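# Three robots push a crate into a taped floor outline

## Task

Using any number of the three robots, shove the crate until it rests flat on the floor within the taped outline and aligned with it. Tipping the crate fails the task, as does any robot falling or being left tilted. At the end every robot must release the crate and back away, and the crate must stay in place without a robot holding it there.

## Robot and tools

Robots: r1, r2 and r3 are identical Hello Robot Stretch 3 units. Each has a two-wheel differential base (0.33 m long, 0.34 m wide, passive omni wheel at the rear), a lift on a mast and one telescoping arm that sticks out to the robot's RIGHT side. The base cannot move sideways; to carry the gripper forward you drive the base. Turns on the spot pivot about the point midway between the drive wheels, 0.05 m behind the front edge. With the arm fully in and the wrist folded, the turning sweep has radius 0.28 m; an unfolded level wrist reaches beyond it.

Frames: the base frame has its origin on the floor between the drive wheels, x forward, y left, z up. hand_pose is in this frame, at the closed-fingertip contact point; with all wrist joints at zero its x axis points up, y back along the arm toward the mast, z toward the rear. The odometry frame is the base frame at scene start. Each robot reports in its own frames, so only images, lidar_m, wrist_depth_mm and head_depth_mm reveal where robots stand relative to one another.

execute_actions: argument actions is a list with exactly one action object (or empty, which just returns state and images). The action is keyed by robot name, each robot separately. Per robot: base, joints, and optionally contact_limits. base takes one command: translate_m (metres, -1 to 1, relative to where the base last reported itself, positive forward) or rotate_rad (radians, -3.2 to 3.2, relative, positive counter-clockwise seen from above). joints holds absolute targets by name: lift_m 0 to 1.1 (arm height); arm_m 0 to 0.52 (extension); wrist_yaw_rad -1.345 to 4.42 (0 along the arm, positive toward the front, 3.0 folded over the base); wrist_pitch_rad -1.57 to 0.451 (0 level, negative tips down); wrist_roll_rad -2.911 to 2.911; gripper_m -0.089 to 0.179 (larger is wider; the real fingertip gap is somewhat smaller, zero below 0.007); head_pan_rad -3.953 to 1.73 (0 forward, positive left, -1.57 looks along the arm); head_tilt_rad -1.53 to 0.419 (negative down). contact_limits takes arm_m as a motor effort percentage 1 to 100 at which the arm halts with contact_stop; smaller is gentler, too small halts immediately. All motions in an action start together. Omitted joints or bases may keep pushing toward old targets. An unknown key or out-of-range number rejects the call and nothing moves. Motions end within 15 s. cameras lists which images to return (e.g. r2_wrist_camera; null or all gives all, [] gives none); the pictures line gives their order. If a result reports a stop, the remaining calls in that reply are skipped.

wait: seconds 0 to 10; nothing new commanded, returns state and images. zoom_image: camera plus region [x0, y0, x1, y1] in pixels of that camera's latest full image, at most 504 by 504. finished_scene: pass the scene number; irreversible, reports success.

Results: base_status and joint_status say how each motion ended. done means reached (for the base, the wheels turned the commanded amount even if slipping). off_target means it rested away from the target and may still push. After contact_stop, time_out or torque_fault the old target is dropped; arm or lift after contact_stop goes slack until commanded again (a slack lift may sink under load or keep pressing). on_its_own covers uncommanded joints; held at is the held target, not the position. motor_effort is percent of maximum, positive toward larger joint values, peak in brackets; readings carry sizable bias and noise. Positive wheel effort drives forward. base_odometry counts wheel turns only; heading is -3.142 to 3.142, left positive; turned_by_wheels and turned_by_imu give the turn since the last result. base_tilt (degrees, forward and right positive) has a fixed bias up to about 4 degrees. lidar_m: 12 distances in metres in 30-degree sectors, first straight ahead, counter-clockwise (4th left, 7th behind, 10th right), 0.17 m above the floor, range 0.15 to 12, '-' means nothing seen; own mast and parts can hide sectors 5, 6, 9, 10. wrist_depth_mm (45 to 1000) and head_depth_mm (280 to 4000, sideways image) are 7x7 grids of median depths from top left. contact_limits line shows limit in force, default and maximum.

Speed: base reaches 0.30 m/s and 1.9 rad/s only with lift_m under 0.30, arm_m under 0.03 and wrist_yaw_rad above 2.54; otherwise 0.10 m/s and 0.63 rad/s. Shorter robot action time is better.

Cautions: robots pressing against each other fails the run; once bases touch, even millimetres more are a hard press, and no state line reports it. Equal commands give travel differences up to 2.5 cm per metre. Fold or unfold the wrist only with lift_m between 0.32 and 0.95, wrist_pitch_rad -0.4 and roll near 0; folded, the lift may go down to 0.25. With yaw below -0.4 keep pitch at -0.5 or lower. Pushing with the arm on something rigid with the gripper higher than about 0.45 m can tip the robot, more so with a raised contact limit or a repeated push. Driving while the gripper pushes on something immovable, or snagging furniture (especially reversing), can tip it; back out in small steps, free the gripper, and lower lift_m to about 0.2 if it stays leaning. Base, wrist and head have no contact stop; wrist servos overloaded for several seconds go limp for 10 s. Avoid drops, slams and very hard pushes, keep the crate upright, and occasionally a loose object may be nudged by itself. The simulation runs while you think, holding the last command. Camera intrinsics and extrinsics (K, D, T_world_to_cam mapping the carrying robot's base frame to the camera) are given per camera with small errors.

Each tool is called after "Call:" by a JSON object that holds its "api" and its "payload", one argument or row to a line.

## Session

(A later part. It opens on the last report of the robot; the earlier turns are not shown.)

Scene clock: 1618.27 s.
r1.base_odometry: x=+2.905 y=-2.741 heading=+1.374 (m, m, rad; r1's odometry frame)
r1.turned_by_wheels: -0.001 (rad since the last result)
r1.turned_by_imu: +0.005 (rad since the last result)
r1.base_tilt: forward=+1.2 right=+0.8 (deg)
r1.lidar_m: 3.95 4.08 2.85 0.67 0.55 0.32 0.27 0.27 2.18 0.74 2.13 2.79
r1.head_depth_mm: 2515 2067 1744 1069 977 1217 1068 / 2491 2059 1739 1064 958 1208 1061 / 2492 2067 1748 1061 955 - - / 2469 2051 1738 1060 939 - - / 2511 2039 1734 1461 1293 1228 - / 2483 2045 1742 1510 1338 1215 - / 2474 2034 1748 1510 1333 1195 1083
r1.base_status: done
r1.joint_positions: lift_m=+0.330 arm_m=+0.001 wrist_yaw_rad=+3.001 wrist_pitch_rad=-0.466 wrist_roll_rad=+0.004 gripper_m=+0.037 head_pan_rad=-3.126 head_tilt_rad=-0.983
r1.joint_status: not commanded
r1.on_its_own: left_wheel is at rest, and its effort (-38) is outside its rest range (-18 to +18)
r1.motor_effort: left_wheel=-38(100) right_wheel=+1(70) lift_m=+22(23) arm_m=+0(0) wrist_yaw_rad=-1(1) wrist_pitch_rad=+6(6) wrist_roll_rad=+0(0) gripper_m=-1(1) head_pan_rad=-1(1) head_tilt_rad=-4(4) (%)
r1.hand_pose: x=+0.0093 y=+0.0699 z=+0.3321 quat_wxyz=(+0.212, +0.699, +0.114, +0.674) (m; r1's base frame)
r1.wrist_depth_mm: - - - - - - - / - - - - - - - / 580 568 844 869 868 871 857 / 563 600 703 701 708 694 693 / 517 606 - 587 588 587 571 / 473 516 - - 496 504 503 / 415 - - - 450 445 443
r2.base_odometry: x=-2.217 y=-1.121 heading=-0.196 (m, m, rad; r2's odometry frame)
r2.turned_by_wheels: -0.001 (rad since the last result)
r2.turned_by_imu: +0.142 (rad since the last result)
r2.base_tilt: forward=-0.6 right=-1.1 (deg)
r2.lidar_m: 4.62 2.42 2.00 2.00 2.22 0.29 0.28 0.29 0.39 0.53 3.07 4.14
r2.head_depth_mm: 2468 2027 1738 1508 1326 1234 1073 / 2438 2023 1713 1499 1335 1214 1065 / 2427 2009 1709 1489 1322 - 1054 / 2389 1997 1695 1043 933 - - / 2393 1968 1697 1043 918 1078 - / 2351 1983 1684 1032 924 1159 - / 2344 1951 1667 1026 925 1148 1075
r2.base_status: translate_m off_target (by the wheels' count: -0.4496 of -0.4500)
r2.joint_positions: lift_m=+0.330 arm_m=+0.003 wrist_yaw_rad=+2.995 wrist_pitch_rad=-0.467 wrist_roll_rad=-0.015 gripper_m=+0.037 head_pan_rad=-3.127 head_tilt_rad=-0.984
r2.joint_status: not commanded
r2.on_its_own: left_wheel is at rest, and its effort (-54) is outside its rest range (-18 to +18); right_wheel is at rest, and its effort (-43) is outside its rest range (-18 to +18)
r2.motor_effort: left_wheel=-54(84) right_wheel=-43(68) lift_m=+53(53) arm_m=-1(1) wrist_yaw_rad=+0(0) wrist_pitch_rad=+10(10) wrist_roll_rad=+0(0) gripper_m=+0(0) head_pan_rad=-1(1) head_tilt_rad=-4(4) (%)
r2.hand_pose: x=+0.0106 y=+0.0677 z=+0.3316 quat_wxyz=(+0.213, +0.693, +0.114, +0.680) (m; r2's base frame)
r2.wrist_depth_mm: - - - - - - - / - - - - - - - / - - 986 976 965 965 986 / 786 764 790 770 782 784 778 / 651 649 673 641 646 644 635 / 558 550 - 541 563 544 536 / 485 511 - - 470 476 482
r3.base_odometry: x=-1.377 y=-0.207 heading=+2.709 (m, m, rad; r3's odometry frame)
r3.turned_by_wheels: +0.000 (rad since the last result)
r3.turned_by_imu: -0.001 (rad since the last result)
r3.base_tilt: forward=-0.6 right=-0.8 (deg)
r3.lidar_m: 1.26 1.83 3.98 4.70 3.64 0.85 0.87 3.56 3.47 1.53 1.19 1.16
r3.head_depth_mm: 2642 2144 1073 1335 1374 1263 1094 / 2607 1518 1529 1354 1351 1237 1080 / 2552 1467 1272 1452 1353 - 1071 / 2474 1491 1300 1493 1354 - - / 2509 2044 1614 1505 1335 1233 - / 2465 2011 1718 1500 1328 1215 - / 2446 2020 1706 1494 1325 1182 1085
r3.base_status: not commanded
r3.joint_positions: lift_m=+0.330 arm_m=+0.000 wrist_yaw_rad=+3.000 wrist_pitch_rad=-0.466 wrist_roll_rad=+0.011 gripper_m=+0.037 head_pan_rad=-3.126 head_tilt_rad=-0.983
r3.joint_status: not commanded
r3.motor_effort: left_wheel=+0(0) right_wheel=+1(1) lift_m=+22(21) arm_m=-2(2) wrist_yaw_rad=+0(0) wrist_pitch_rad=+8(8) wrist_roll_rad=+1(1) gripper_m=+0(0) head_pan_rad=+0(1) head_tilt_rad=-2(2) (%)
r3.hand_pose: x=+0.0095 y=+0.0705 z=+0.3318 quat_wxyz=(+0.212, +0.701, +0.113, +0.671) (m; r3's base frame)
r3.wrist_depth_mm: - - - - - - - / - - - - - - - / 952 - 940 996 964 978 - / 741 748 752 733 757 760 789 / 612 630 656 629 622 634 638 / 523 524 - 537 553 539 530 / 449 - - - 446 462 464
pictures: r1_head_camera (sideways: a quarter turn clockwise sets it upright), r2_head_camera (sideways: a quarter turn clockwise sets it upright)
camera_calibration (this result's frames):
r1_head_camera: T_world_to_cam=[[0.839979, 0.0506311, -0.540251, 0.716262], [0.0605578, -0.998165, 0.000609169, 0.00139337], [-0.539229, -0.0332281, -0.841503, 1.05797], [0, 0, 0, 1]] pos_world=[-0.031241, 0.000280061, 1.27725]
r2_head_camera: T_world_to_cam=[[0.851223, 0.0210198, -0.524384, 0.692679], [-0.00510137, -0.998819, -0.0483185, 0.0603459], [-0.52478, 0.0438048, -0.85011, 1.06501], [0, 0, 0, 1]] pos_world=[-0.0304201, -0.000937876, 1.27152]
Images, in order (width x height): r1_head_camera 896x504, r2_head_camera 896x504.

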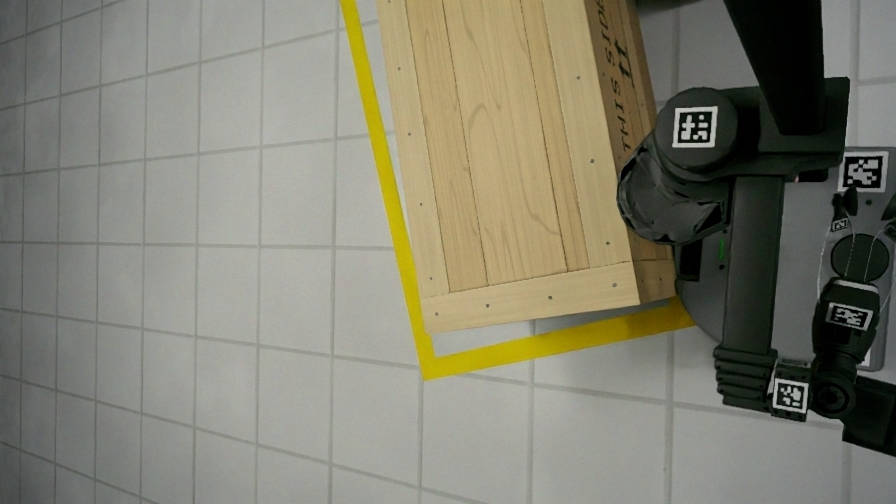

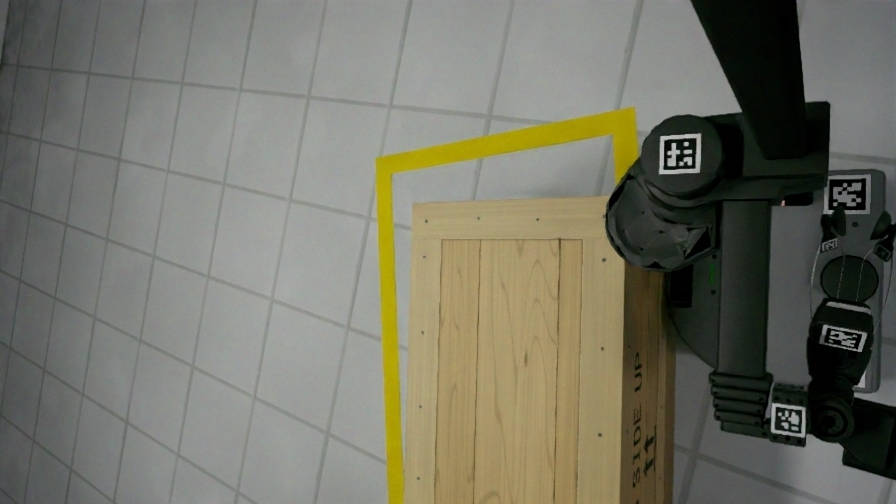

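Call:
{"api": "execute_actions", "payload": {
  "actions": [
    {"r2":{"base":{"translate_m":0.3},"joints":{"lift_m":0.28}},"r1":{"base":{"translate_m":0.02}}}
  ],
  "cameras": []
}}

Call:
{"api": "execute_actions", "payload": {
  "actions": [
    {"r2":{"base":{"rotate_rad":0.55}}}
  ],
  "cameras": []
}}

Call:
{"api": "execute_actions", "payload": {
  "actions": [
    {"r2":{"base":{"translate_m":-0.3}}}
  ],
  "cameras": []
}}

Call:
{"api": "execute_actions", "payload": {
  "actions": [
    {"r2":{"base":{"rotate_rad":-0.62},"joints":{"lift_m":0.33}}}
  ],
  "cameras": ["r1_head_camera","r2_head_camera","r1_nav_camera"]
}}

Scene clock: 1683.60 s.
r1.base_odometry: x=+2.909 y=-2.722 heading=+1.374 (m, m, rad; r1's odometry frame)
r1.turned_by_wheels: +0.000 (rad since the last result)
r1.turned_by_imu: +0.000 (rad since the last result)
r1.base_tilt: forward=+1.1 right=+0.8 (deg)
r1.lidar_m: 3.95 4.08 2.84 0.73 0.59 0.34 0.29 0.29 2.18 0.74 2.12 2.79
r1.head_depth_mm: 2513 2056 1743 1065 991 1220 1068 / 2511 2063 1744 1061 976 1235 1058 / 2497 2049 1731 1064 958 - - / 2484 2056 1741 1064 953 - - / 2492 2073 1740 1456 1301 1241 - / 2476 2054 1739 1509 1337 1216 - / 2490 2038 1737 1505 1335 1201 1086
r1.base_status: done
r1.joint_positions: lift_m=+0.330 arm_m=+0.001 wrist_yaw_rad=+3.001 wrist_pitch_rad=-0.466 wrist_roll_rad=+0.004 gripper_m=+0.037 head_pan_rad=-3.126 head_tilt_rad=-0.983
r1.joint_status: not commanded
r1.motor_effort: left_wheel=+0(33) right_wheel=+0(4) lift_m=+22(23) arm_m=+0(0) wrist_yaw_rad=-2(2) wrist_pitch_rad=+6(7) wrist_roll_rad=+0(0) gripper_m=+0(1) head_pan_rad=-1(2) head_tilt_rad=-3(4) (%)
r1.hand_pose: x=+0.0093 y=+0.0699 z=+0.3321 quat_wxyz=(+0.212, +0.699, +0.114, +0.674) (m; r1's base frame)
r1.wrist_depth_mm: - - - - - - - / - - 778 764 - - - / 678 882 691 727 869 860 847 / 615 717 704 712 695 705 687 / 553 598 - 588 588 585 586 / 485 516 - - 495 511 503 / 440 - - - 446 442 445
r2.base_odometry: x=-1.922 y=-1.179 heading=-0.196 (m, m, rad; r2's odometry frame)
r2.turned_by_wheels: +0.000 (rad since the last result)
r2.turned_by_imu: +0.000 (rad since the last result)
r2.base_tilt: forward=-0.6 right=-1.1 (deg)
r2.lidar_m: 4.46 2.36 1.95 1.94 2.16 3.45 0.58 0.59 0.62 1.48 3.13 3.86
r2.head_depth_mm: 2456 2016 1720 1510 1332 1232 1075 / 2458 2022 1718 1505 1334 1209 1066 / 2439 1990 1704 1467 1323 - 1051 / 2422 1983 1200 1088 1301 - - / 2378 1978 1186 1098 1293 1224 - / 2363 1939 1185 1091 1300 1195 - / 2341 1936 1171 1084 1299 1164 1075
r2.base_status: done
r2.joint_positions: lift_m=+0.280 arm_m=+0.003 wrist_yaw_rad=+2.995 wrist_pitch_rad=-0.467 wrist_roll_rad=-0.015 gripper_m=+0.037 head_pan_rad=-3.127 head_tilt_rad=-0.984
r2.joint_status: all done
r2.motor_effort: left_wheel=+0(50) right_wheel=+0(43) lift_m=+28(49) arm_m=-1(1) wrist_yaw_rad=+1(0) wrist_pitch_rad=+10(10) wrist_roll_rad=-1(0) gripper_m=+0(0) head_pan_rad=-1(1) head_tilt_rad=-4(4) (%)
r2.hand_pose: x=+0.0106 y=+0.0677 z=+0.2823 quat_wxyz=(+0.213, +0.693, +0.114, +0.680) (m; r2's base frame)
r2.wrist_depth_mm: - - - - - - - / - - - - - - - / 884 - 891 898 861 854 866 / 700 671 704 704 690 690 689 / 580 571 590 576 567 577 576 / 489 493 - - 500 492 495 / 448 - - - 412 424 427
r3.base_odometry: x=-1.377 y=-0.207 heading=+2.709 (m, m, rad; r3's odometry frame)
r3.turned_by_wheels: +0.000 (rad since the last result)
r3.turned_by_imu: -0.001 (rad since the last result)
r3.base_tilt: forward=-0.6 right=-0.8 (deg)
r3.lidar_m: 1.26 1.83 3.98 4.72 3.60 0.85 0.87 3.55 3.49 1.53 1.19 1.16
r3.head_depth_mm: 2648 2111 1072 1305 1374 1266 1090 / 2597 1518 1701 1354 1350 1238 1081 / 2552 1467 1278 1449 1355 - 1067 / 2470 1491 1304 1490 1358 - - / 2490 2058 1627 1509 1331 1241 - / 2441 2021 1721 1502 1326 1216 - / 2429 2004 1700 1489 1319 1182 1081
r3.base_status: not commanded
r3.joint_positions: lift_m=+0.330 arm_m=+0.000 wrist_yaw_rad=+3.000 wrist_pitch_rad=-0.466 wrist_roll_rad=+0.011 gripper_m=+0.037 head_pan_rad=-3.126 head_tilt_rad=-0.983
r3.joint_status: not commanded
r3.motor_effort: left_wheel=-1(0) right_wheel=+1(1) lift_m=+22(21) arm_m=-2(2) wrist_yaw_rad=-1(2) wrist_pitch_rad=+8(8) wrist_roll_rad=+1(1) gripper_m=-1(0) head_pan_rad=-1(1) head_tilt_rad=-2(2) (%)
r3.hand_pose: x=+0.0095 y=+0.0705 z=+0.3318 quat_wxyz=(+0.212, +0.701, +0.113, +0.671) (m; r3's base frame)
r3.wrist_depth_mm: - - - - - - - / - - - - - - - / 945 - 934 977 975 980 - / 741 753 750 761 771 788 796 / 610 615 640 627 630 633 631 / 524 521 - 542 548 534 529 / 455 - - - 447 466 460
pictures: none
No camera images: the call's "cameras" was empty. Leave "cameras" out to get every camera's image.

Scene clock: 1685.23 s.
r1.base_odometry: x=+2.909 y=-2.722 heading=+1.374 (m, m, rad; r1's odometry frame)
r1.turned_by_wheels: +0.000 (rad since the last result)
r1.turned_by_imu: +0.000 (rad since the last result)
r1.base_tilt: forward=+1.3 right=+0.9 (deg)
r1.lidar_m: 3.93 4.08 2.84 0.73 0.59 0.34 0.29 0.29 2.17 0.74 2.13 2.79
r1.head_depth_mm: 2505 2069 1750 1063 990 1225 1065 / 2493 2060 1740 1061 972 1239 1062 / 2501 2061 1744 1065 957 - - / 2499 2033 1737 1061 952 - - / 2467 2045 1734 1453 1293 1240 - / 2486 2050 1740 1513 1337 1213 - / 2484 2043 1739 1510 1331 1199 1085
r1.base_status: not commanded
r1.joint_positions: lift_m=+0.330 arm_m=+0.001 wrist_yaw_rad=+3.001 wrist_pitch_rad=-0.466 wrist_roll_rad=+0.004 gripper_m=+0.037 head_pan_rad=-3.126 head_tilt_rad=-0.983
r1.joint_status: not commanded
r1.motor_effort: left_wheel=+1(0) right_wheel=+0(0) lift_m=+23(22) arm_m=+0(0) wrist_yaw_rad=-1(1) wrist_pitch_rad=+7(6) wrist_roll_rad=+0(0) gripper_m=-1(0) head_pan_rad=-1(2) head_tilt_rad=-3(4) (%)
r1.hand_pose: x=+0.0093 y=+0.0699 z=+0.3321 quat_wxyz=(+0.212, +0.699, +0.114, +0.674) (m; r1's base frame)
r1.wrist_depth_mm: - - - - - - - / - - 769 759 - - - / 686 887 672 669 881 875 845 / 606 712 696 696 701 694 697 / 555 601 - 582 592 588 580 / 489 518 - - 497 503 506 / 443 - - - 448 441 439
r2.base_odometry: x=-1.922 y=-1.179 heading=+0.354 (m, m, rad; r2's odometry frame)
r2.turned_by_wheels: +0.550 (rad since the last result)
r2.turned_by_imu: +0.546 (rad since the last result)
r2.base_tilt: forward=-0.5 right=-1.2 (deg)
r2.lidar_m: 2.32 1.94 1.94 2.19 3.58 0.58 0.60 0.62 1.48 3.15 3.89 4.29
r2.head_depth_mm: 2470 2035 1736 1060 1296 1235 1068 / 2446 2020 1209 1057 1263 1210 1069 / 2440 1987 1200 1090 1299 - 1051 / 2392 1986 1197 1193 1320 - - / 2375 1978 1187 1386 1306 1220 - / 2354 1957 1192 1287 1283 1187 - / 2338 1953 884 1064 1236 1171 1077
r2.base_status: done
r2.joint_positions: lift_m=+0.280 arm_m=+0.003 wrist_yaw_rad=+2.995 wrist_pitch_rad=-0.467 wrist_roll_rad=-0.015 gripper_m=+0.037 head_pan_rad=-3.127 head_tilt_rad=-0.984
r2.joint_status: not commanded
r2.motor_effort: left_wheel=-2(10) right_wheel=+2(10) lift_m=+28(28) arm_m=-1(1) wrist_yaw_rad=+0(0) wrist_pitch_rad=+10(10) wrist_roll_rad=+0(1) gripper_m=+0(1) head_pan_rad=-1(1) head_tilt_rad=-4(5) (%)
r2.hand_pose: x=+0.0106 y=+0.0677 z=+0.2823 quat_wxyz=(+0.213, +0.693, +0.114, +0.680) (m; r2's base frame)
r2.wrist_depth_mm: - - - - - - - / - - - - - - - / 898 - 889 886 874 888 856 / 711 680 706 697 684 702 677 / 571 584 603 574 582 567 568 / 486 490 - - 505 486 489 / 439 - - - 418 427 431
r3.base_odometry: x=-1.377 y=-0.207 heading=+2.709 (m, m, rad; r3's odometry frame)
r3.turned_by_wheels: +0.000 (rad since the last result)
r3.turned_by_imu: +0.000 (rad since the last result)
r3.base_tilt: forward=-0.6 right=-0.9 (deg)
r3.lidar_m: 1.26 1.84 3.99 4.72 3.63 0.85 0.87 3.57 3.48 1.53 1.19 1.16
r3.head_depth_mm: 2663 2145 1070 1308 1371 1264 1095 / 2598 1520 1703 1356 1346 1235 1083 / 2561 1460 1272 1451 1353 - 1068 / 2487 1489 1300 1495 1356 - - / 2495 2050 1625 1507 1337 1235 - / 2472 2032 1722 1491 1320 1216 - / 2437 2003 1699 1487 1318 1179 1081
r3.base_status: not commanded
r3.joint_positions: lift_m=+0.330 arm_m=+0.000 wrist_yaw_rad=+3.000 wrist_pitch_rad=-0.466 wrist_roll_rad=+0.011 gripper_m=+0.037 head_pan_rad=-3.126 head_tilt_rad=-0.983
r3.joint_status: not commanded
r3.motor_effort: left_wheel=-1(1) right_wheel=+1(1) lift_m=+21(21) arm_m=-2(2) wrist_yaw_rad=-1(0) wrist_pitch_rad=+8(8) wrist_roll_rad=+1(1) gripper_m=+0(1) head_pan_rad=-1(2) head_tilt_rad=-2(2) (%)
r3.hand_pose: x=+0.0095 y=+0.0705 z=+0.3318 quat_wxyz=(+0.212, +0.701, +0.113, +0.671) (m; r3's base frame)
r3.wrist_depth_mm: - - - - - - - / - - - - - - - / 963 - 988 971 982 971 - / 758 760 766 762 800 774 758 / 624 621 648 633 627 628 627 / 529 524 - 546 544 536 542 / 447 - - - 452 463 466
pictures: none
No camera images: the call's "cameras" was empty. Leave "cameras" out to get every camera's image.

Scene clock: 1687.97 s.
r1.base_odometry: x=+2.909 y=-2.722 heading=+1.374 (m, m, rad; r1's odometry frame)
r1.turned_by_wheels: +0.000 (rad since the last result)
r1.turned_by_imu: +0.000 (rad since the last result)
r1.base_tilt: forward=+1.2 right=+0.9 (deg)
r1.lidar_m: 3.92 4.07 2.84 0.52 0.54 0.34 0.29 0.29 2.18 0.74 2.13 2.79
r1.head_depth_mm: 2489 2054 1755 1065 989 1087 1045 / 2493 2060 1750 1064 974 1235 1058 / 2525 2050 1747 1062 953 - - / 2470 2048 1745 1064 954 - - / 2488 2045 1740 1450 1292 1233 - / 2487 2043 1733 1509 1334 1214 - / 2465 2048 1727 1519 1338 1198 1083
r1.base_status: not commanded
r1.joint_positions: lift_m=+0.330 arm_m=+0.001 wrist_yaw_rad=+3.001 wrist_pitch_rad=-0.466 wrist_roll_rad=+0.004 gripper_m=+0.037 head_pan_rad=-3.126 head_tilt_rad=-0.983
r1.joint_status: not commanded
r1.motor_effort: left_wheel=+0(0) right_wheel=-1(0) lift_m=+22(22) arm_m=+0(0) wrist_yaw_rad=-2(2) wrist_pitch_rad=+7(6) wrist_roll_rad=+0(0) gripper_m=-1(0) head_pan_rad=-2(1) head_tilt_rad=-4(5) (%)
r1.hand_pose: x=+0.0093 y=+0.0699 z=+0.3321 quat_wxyz=(+0.212, +0.699, +0.114, +0.674) (m; r1's base frame)
r1.wrist_depth_mm: - - 457 - - - - / - - - - - - - / 639 567 575 880 883 860 856 / 515 483 504 682 709 693 694 / 522 446 - 594 589 587 583 / 489 510 - - 493 503 503 / 440 - - - 444 443 443
r2.base_odometry: x=-2.204 y=-1.283 heading=+0.353 (m, m, rad; r2's odometry frame)
r2.turned_by_wheels: +0.000 (rad since the last result)
r2.turned_by_imu: -0.002 (rad since the last result)
r2.base_tilt: forward=-0.7 right=-1.2 (deg)
r2.lidar_m: 2.56 2.14 2.14 2.40 0.33 0.32 0.33 0.45 0.39 2.94 4.04 4.73
r2.head_depth_mm: 2440 2023 1728 1500 936 864 1071 / 2428 2039 1719 1049 932 926 1068 / 2422 2004 1712 1048 933 - 1050 / 2393 1987 1695 1042 970 - - / 2375 1972 1680 1035 1169 1228 - / 2348 1968 1673 1049 1176 1171 - / 2341 1947 1661 1457 748 1067 1071
r2.base_status: done
r2.joint_positions: lift_m=+0.280 arm_m=+0.003 wrist_yaw_rad=+2.995 wrist_pitch_rad=-0.467 wrist_roll_rad=-0.015 gripper_m=+0.037 head_pan_rad=-3.127 head_tilt_rad=-0.984
r2.joint_status: not commanded
r2.motor_effort: left_wheel=-1(8) right_wheel=+2(5) lift_m=+28(28) arm_m=-1(1) wrist_yaw_rad=+0(1) wrist_pitch_rad=+10(10) wrist_roll_rad=+0(0) gripper_m=+0(0) head_pan_rad=-1(0) head_tilt_rad=-4(4) (%)
r2.hand_pose: x=+0.0106 y=+0.0677 z=+0.2823 quat_wxyz=(+0.213, +0.693, +0.114, +0.680) (m; r2's base frame)
r2.wrist_depth_mm: 284 - - - - - - / 299 - - - - - - / 314 - 908 875 883 878 869 / 326 370 695 685 708 692 696 / 331 398 591 573 572 584 564 / 342 427 - - 505 490 489 / 332 - - - 414 431 423
r3.base_odometry: x=-1.377 y=-0.207 heading=+2.709 (m, m, rad; r3's odometry frame)
r3.turned_by_wheels: +0.000 (rad since the last result)
r3.turned_by_imu: +0.000 (rad since the last result)
r3.base_tilt: forward=-0.7 right=-1.0 (deg)
r3.lidar_m: 1.26 1.84 3.98 4.68 3.64 0.85 0.87 3.57 3.48 1.53 1.19 1.16
r3.head_depth_mm: 2638 1366 1075 1306 1372 1265 1093 / 2597 1515 1639 1352 1345 1238 1084 / 2570 1463 1268 1450 1353 - 1066 / 2472 1485 1297 1495 1359 - - / 2508 2052 1630 1510 1339 1235 - / 2452 2033 1718 1501 1323 1215 - / 2419 1992 1711 1484 1320 1175 1084
r3.base_status: not commanded
r3.joint_positions: lift_m=+0.330 arm_m=+0.000 wrist_yaw_rad=+3.000 wrist_pitch_rad=-0.466 wrist_roll_rad=+0.011 gripper_m=+0.037 head_pan_rad=-3.126 head_tilt_rad=-0.983
r3.joint_status: not commanded
r3.motor_effort: left_wheel=+0(1) right_wheel=+1(1) lift_m=+21(21) arm_m=-2(2) wrist_yaw_rad=+0(1) wrist_pitch_rad=+8(9) wrist_roll_rad=+1(1) gripper_m=+0(0) head_pan_rad=+0(1) head_tilt_rad=-2(2) (%)
r3.hand_pose: x=+0.0095 y=+0.0705 z=+0.3318 quat_wxyz=(+0.212, +0.701, +0.113, +0.671) (m; r3's base frame)
r3.wrist_depth_mm: - - - - - - - / - - - - - - - / 975 - 973 979 988 981 - / 736 741 749 743 776 754 778 / 611 623 638 635 628 634 645 / 519 524 - 549 546 537 541 / 452 - - - 455 460 458
pictures: none
No camera images: the call's "cameras" was empty. Leave "cameras" out to get every camera's image.

Scene clock: 1689.60 s.
r1.base_odometry: x=+2.909 y=-2.722 heading=+1.374 (m, m, rad; r1's odometry frame)
r1.turned_by_wheels: +0.000 (rad since the last result)
r1.turned_by_imu: +0.000 (rad since the last result)
r1.base_tilt: forward=+1.2 right=+0.9 (deg)
r1.lidar_m: 3.95 4.07 2.84 0.52 0.54 0.34 0.29 0.29 2.17 0.74 2.12 2.79
r1.head_depth_mm: 2502 2051 1752 1062 989 1090 1062 / 2506 2060 1738 1064 974 1237 1059 / 2500 2065 1744 1061 958 - - / 2478 2054 1746 1065 951 - - / 2493 2062 1737 1458 1297 1241 - / 2484 2038 1731 1510 1335 1212 - / 2477 2054 1735 1508 1336 1196 1087
r1.base_status: not commanded
r1.joint_positions: lift_m=+0.330 arm_m=+0.001 wrist_yaw_rad=+3.001 wrist_pitch_rad=-0.466 wrist_roll_rad=+0.004 gripper_m=+0.037 head_pan_rad=-3.126 head_tilt_rad=-0.983
r1.joint_status: not commanded
r1.motor_effort: left_wheel=+1(1) right_wheel=-1(0) lift_m=+22(22) arm_m=+0(0) wrist_yaw_rad=-2(1) wrist_pitch_rad=+7(7) wrist_roll_rad=+0(0) gripper_m=+0(0) head_pan_rad=-2(2) head_tilt_rad=-4(5) (%)
r1.hand_pose: x=+0.0093 y=+0.0699 z=+0.3321 quat_wxyz=(+0.212, +0.699, +0.114, +0.674) (m; r1's base frame)
r1.wrist_depth_mm: - - - - - - - / - - - - - - - / 624 565 604 863 862 875 870 / 508 467 532 702 708 689 693 / 549 527 - 592 601 580 579 / 482 517 - - 495 503 505 / 443 - - - 448 446 439
r2.base_odometry: x=-2.204 y=-1.283 heading=-0.266 (m, m, rad; r2's odometry frame)
r2.turned_by_wheels: -0.620 (rad since the last result)
r2.turned_by_imu: -0.617 (rad since the last result)
r2.base_tilt: forward=-0.8 right=-1.3 (deg)
r2.lidar_m: 4.06 2.73 2.17 2.13 2.30 0.34 0.32 0.32 0.42 0.39 2.82 4.04
r2.head_depth_mm: 2471 2022 1723 1514 1341 1233 1072 / 2438 2018 1736 1497 1284 1212 1068 / 2413 2002 1718 1050 952 - 1051 / 2382 2000 1703 1040 948 - - / 2385 1972 1693 1042 956 1185 - / 2361 1956 1685 1032 938 1181 - / 2349 1968 1661 1032 925 1152 1063
r2.base_status: done
r2.joint_positions: lift_m=+0.330 arm_m=+0.003 wrist_yaw_rad=+2.995 wrist_pitch_rad=-0.467 wrist_roll_rad=-0.015 gripper_m=+0.037 head_pan_rad=-3.127 head_tilt_rad=-0.984
r2.joint_status: all done
r2.motor_effort: left_wheel=+2(7) right_wheel=-3(10) lift_m=+55(57) arm_m=-2(1) wrist_yaw_rad=-1(0) wrist_pitch_rad=+10(10) wrist_roll_rad=+0(0) gripper_m=+0(0) head_pan_rad=-1(1) head_tilt_rad=-5(4) (%)
r2.hand_pose: x=+0.0106 y=+0.0677 z=+0.3315 quat_wxyz=(+0.213, +0.693, +0.114, +0.680) (m; r2's base frame)
r2.wrist_depth_mm: - - - - - - - / - - - - - - - / - - 960 980 984 957 972 / 793 757 799 770 793 771 767 / 646 650 687 636 648 656 639 / 560 550 - 559 558 543 554 / 474 500 - - 473 487 479
r3.base_odometry: x=-1.377 y=-0.207 heading=+2.709 (m, m, rad; r3's odometry frame)
r3.turned_by_wheels: +0.000 (rad since the last result)
r3.turned_by_imu: +0.000 (rad since the last result)
r3.base_tilt: forward=-0.6 right=-0.9 (deg)
r3.lidar_m: 1.26 1.83 3.99 4.72 3.63 0.85 0.87 3.55 3.49 1.52 1.19 1.16
r3.head_depth_mm: 2635 2095 1071 1313 1372 1258 1093 / 2604 1507 1652 1353 1343 1246 1087 / 2545 1472 1274 1448 1351 - 1067 / 2490 1487 1302 1495 1358 - - / 2479 2048 1628 1507 1336 1237 - / 2462 2025 1719 1499 1324 1214 - / 2422 2013 1703 1485 1314 1183 1082
r3.base_status: not commanded
r3.joint_positions: lift_m=+0.330 arm_m=+0.000 wrist_yaw_rad=+3.000 wrist_pitch_rad=-0.466 wrist_roll_rad=+0.011 gripper_m=+0.037 head_pan_rad=-3.126 head_tilt_rad=-0.983
r3.joint_status: not commanded
r3.motor_effort: left_wheel=+0(1) right_wheel=+1(1) lift_m=+21(21) arm_m=-2(2) wrist_yaw_rad=-1(1) wrist_pitch_rad=+8(8) wrist_roll_rad=+1(1) gripper_m=-1(0) head_pan_rad=-1(1) head_tilt_rad=-2(2) (%)
r3.hand_pose: x=+0.0095 y=+0.0705 z=+0.3318 quat_wxyz=(+0.212, +0.701, +0.113, +0.671) (m; r3's base frame)
r3.wrist_depth_mm: - - - - - - - / - - - - - - - / 940 - - 993 987 - - / 765 753 742 771 770 770 771 / 614 617 662 635 634 628 645 / 523 528 - 546 548 529 539 / 457 - - - 448 459 469
pictures: r1_head_camera (sideways: a quarter turn clockwise sets it upright), r1_nav_camera (sideways: a quarter turn counterclockwise sets it upright), r2_head_camera (sideways: a quarter turn clockwise sets it upright)
camera_calibration (this result's frames):
r1_head_camera: T_world_to_cam=[[0.839979, 0.0506311, -0.540252, 0.716263], [0.0605578, -0.998165, 0.000609163, 0.00139338], [-0.539229, -0.0332281, -0.841503, 1.05797], [0, 0, 0, 1]] pos_world=[-0.031241, 0.000280061, 1.27725]
r1_nav_camera: T_world_to_cam=[[-0.824747, -0.0477099, 0.563486, -0.691065], [-0.0180464, 0.998148, 0.0580987, -0.0206114], [-0.565214, 0.0377478, -0.82408, 1.03312], [0, 0, 0, 1]] pos_world=[0.0136111, -0.0513955, 1.24198]
r2_head_camera: T_world_to_cam=[[0.851219, 0.0210119, -0.52439, 0.692686], [-0.00511099, -0.998819, -0.0483183, 0.0603458], [-0.524786, 0.0438096, -0.850106, 1.065], [0, 0, 0, 1]] pos_world=[-0.0304203, -0.00093754, 1.27152]
Images, in order (width x height): r1_head_camera 896x504, r1_nav_camera 672x504, r2_head_camera 896x504.

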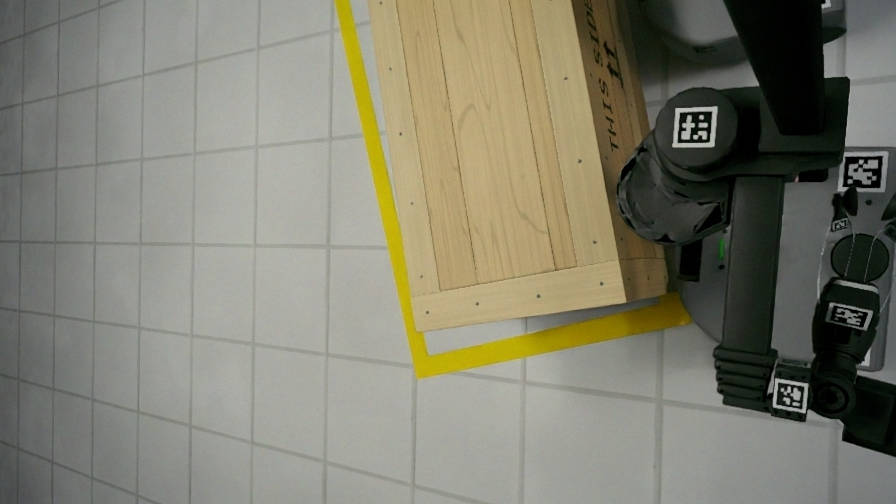

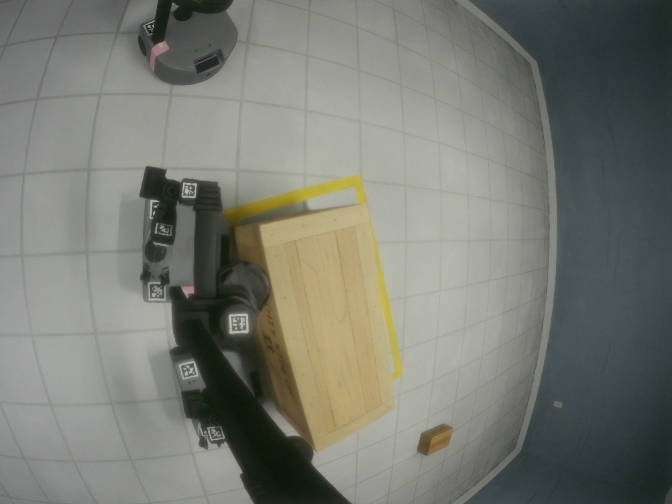

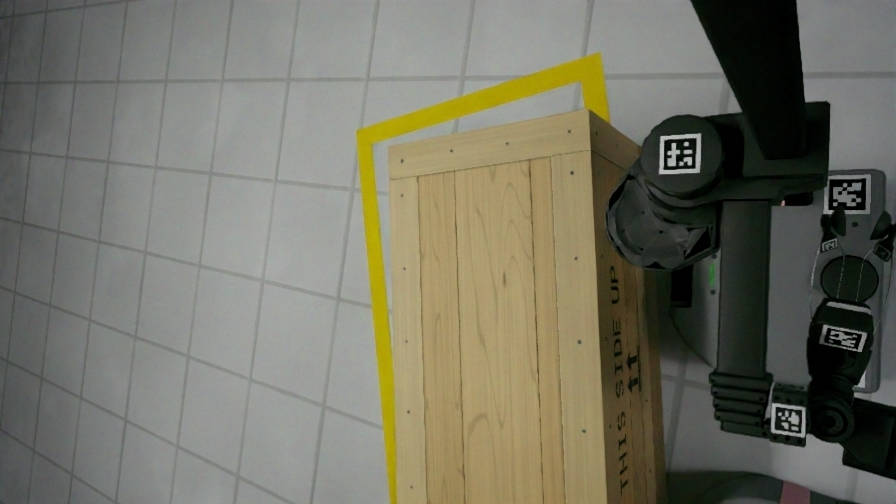

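Call:
{"api": "execute_actions", "payload": {
  "actions": [
    {"r1":{"base":{"translate_m":-0.25}},"r2":{"base":{"translate_m":-0.29}}}
  ],
  "cameras": ["r1_head_camera","r2_head_camera"]
}}

Scene clock: 1699.13 s.
r1.base_odometry: x=+2.859 y=-2.966 heading=+1.373 (m, m, rad; r1's odometry frame)
r1.turned_by_wheels: -0.001 (rad since the last result)
r1.turned_by_imu: +0.171 (rad since the last result)
r1.base_tilt: forward=+1.2 right=+0.8 (deg)
r1.lidar_m: 4.01 3.43 2.70 0.50 0.43 0.29 0.28 0.28 2.12 0.78 2.27 3.40
r1.head_depth_mm: 2515 2059 1735 1066 944 1092 1020 / 2513 2058 1744 1064 943 1093 1057 / 2487 2052 1748 1062 941 - - / 2483 2054 1740 1063 943 - - / 2496 2050 1741 1513 1317 1221 - / 2475 2037 1736 1508 1335 1219 - / 2508 2040 1732 1516 1335 1198 1083
r1.base_status: translate_m off_target (by the wheels' count: -0.2497 of -0.2500)
r1.joint_positions: lift_m=+0.330 arm_m=+0.001 wrist_yaw_rad=+3.001 wrist_pitch_rad=-0.466 wrist_roll_rad=+0.004 gripper_m=+0.037 head_pan_rad=-3.126 head_tilt_rad=-0.983
r1.joint_status: not commanded
r1.on_its_own: left_wheel is at rest, and its effort (-58) is outside its rest range (-18 to +18); right_wheel is at rest, and its effort (-19) is outside its rest range (-18 to +18)
r1.motor_effort: left_wheel=-58(100) right_wheel=-19(74) lift_m=+22(23) arm_m=+0(0) wrist_yaw_rad=-1(2) wrist_pitch_rad=+7(7) wrist_roll_rad=+0(0) gripper_m=+0(0) head_pan_rad=-2(2) head_tilt_rad=-3(4) (%)
r1.hand_pose: x=+0.0092 y=+0.0699 z=+0.3320 quat_wxyz=(+0.212, +0.699, +0.114, +0.674) (m; r1's base frame)
r1.wrist_depth_mm: 467 - - - - - - / 463 - - - - - - / 442 614 575 892 871 869 858 / 419 496 508 678 702 707 684 / 404 561 - 589 590 588 576 / 384 517 - - 498 500 500 / 356 - - - 444 446 439
r2.base_odometry: x=-2.483 y=-1.206 heading=-0.267 (m, m, rad; r2's odometry frame)
r2.turned_by_wheels: -0.001 (rad since the last result)
r2.turned_by_imu: +0.126 (rad since the last result)
r2.base_tilt: forward=-0.6 right=-1.1 (deg)
r2.lidar_m: 4.40 2.48 2.12 2.12 2.43 0.28 0.28 0.29 0.41 0.38 3.00 4.13
r2.head_depth_mm: 2488 2048 1737 1506 1330 1237 1075 / 2442 2021 1736 1469 969 1205 1070 / 2405 1997 1700 1050 939 - 1049 / 2390 1984 1705 1043 935 - - / 2379 1974 1690 1040 936 1145 - / 2339 1966 1680 1028 930 1181 - / 2370 1957 1674 1028 929 1121 1059
r2.base_status: translate_m off_target (by the wheels' count: -0.2896 of -0.2900)
r2.joint_positions: lift_m=+0.330 arm_m=+0.003 wrist_yaw_rad=+2.995 wrist_pitch_rad=-0.467 wrist_roll_rad=-0.015 gripper_m=+0.037 head_pan_rad=-3.127 head_tilt_rad=-0.984
r2.joint_status: not commanded
r2.on_its_own: left_wheel is at rest, and its effort (-57) is outside its rest range (-18 to +18); right_wheel is at rest, and its effort (-41) is outside its rest range (-18 to +18)
r2.motor_effort: left_wheel=-57(84) right_wheel=-41(66) lift_m=+54(55) arm_m=-1(1) wrist_yaw_rad=+0(1) wrist_pitch_rad=+10(10) wrist_roll_rad=+0(1) gripper_m=-1(0) head_pan_rad=-1(1) head_tilt_rad=-4(5) (%)
r2.hand_pose: x=+0.0106 y=+0.0677 z=+0.3316 quat_wxyz=(+0.213, +0.693, +0.115, +0.680) (m; r2's base frame)
r2.wrist_depth_mm: - - - - - - - / - - - - - - - / - - 983 977 971 976 945 / 792 765 787 782 797 774 775 / 651 646 681 635 650 627 645 / 545 546 - 552 571 538 558 / 377 490 - - 470 473 477
r3.base_odometry: x=-1.377 y=-0.207 heading=+2.709 (m, m, rad; r3's odometry frame)
r3.turned_by_wheels: +0.000 (rad since the last result)
r3.turned_by_imu: -0.001 (rad since the last result)
r3.base_tilt: forward=-0.7 right=-0.9 (deg)
r3.lidar_m: 1.26 1.84 3.98 4.68 3.64 0.89 0.87 3.55 3.48 1.52 1.19 1.17
r3.head_depth_mm: 2654 1272 1120 1474 1380 1263 1093 / 2627 1510 1462 1362 1372 1243 1081 / 2561 1463 1300 1435 1350 - 1065 / 2487 1458 1298 1495 1351 - - / 2522 2049 1403 1518 1335 1236 - / 2468 2032 1727 1493 1321 1213 - / 2424 1997 1704 1487 1312 1180 1082
r3.base_status: not commanded
r3.joint_positions: lift_m=+0.330 arm_m=+0.000 wrist_yaw_rad=+3.000 wrist_pitch_rad=-0.466 wrist_roll_rad=+0.011 gripper_m=+0.037 head_pan_rad=-3.126 head_tilt_rad=-0.983
r3.joint_status: not commanded
r3.motor_effort: left_wheel=+0(0) right_wheel=+1(1) lift_m=+21(21) arm_m=-2(1) wrist_yaw_rad=-1(1) wrist_pitch_rad=+8(8) wrist_roll_rad=+1(1) gripper_m=-1(0) head_pan_rad=+0(1) head_tilt_rad=-2(2) (%)
r3.hand_pose: x=+0.0095 y=+0.0705 z=+0.3318 quat_wxyz=(+0.212, +0.701, +0.113, +0.671) (m; r3's base frame)
r3.wrist_depth_mm: - - - - - - - / - - - - - - - / 981 - 996 978 977 980 - / 736 749 774 751 752 758 772 / 617 616 650 643 629 630 634 / 513 521 - 547 549 533 534 / 453 - - - 455 462 459
pictures: r1_head_camera (sideways: a quarter turn clockwise sets it upright), r2_head_camera (sideways: a quarter turn clockwise sets it upright)
camera_calibration (this result's frames):
r1_head_camera: T_world_to_cam=[[0.839986, 0.0506196, -0.540243, 0.716251], [0.060544, -0.998165, 0.000609648, 0.00139283], [-0.539221, -0.0332205, -0.841509, 1.05798], [0, 0, 0, 1]] pos_world=[-0.0312407, 0.000280582, 1.27725]
r2_head_camera: T_world_to_cam=[[0.851132, 0.0209834, -0.524532, 0.692872], [-0.00515098, -0.998819, -0.0483149, 0.0603417], [-0.524926, 0.0438243, -0.850019, 1.06489], [0, 0, 0, 1]] pos_world=[-0.0304254, -0.000936449, 1.27153]
Images, in order (width x height): r1_head_camera 896x504, r2_head_camera 896x504.

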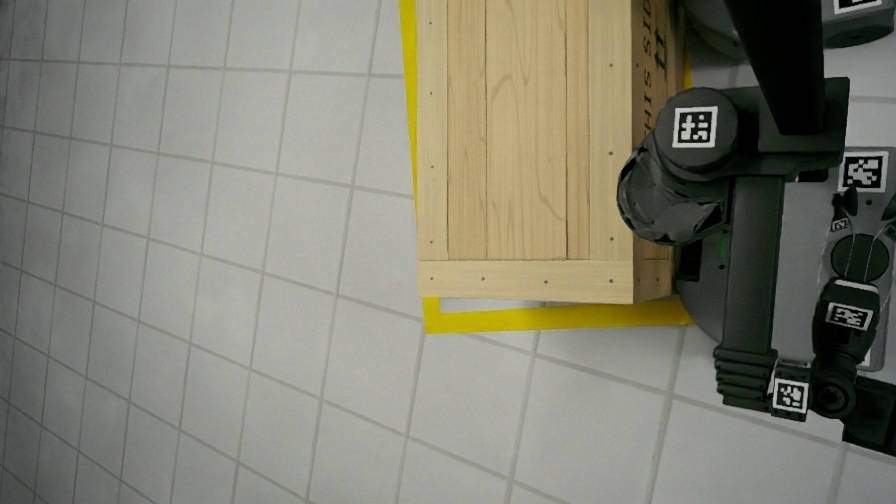

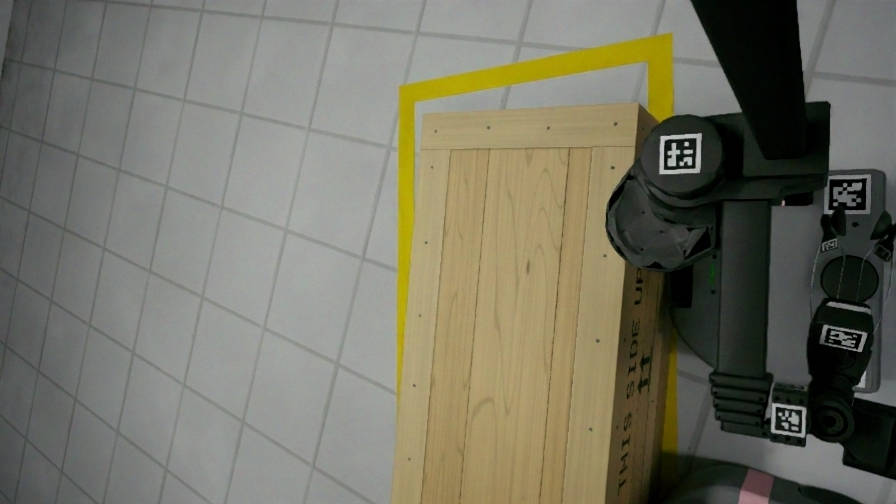

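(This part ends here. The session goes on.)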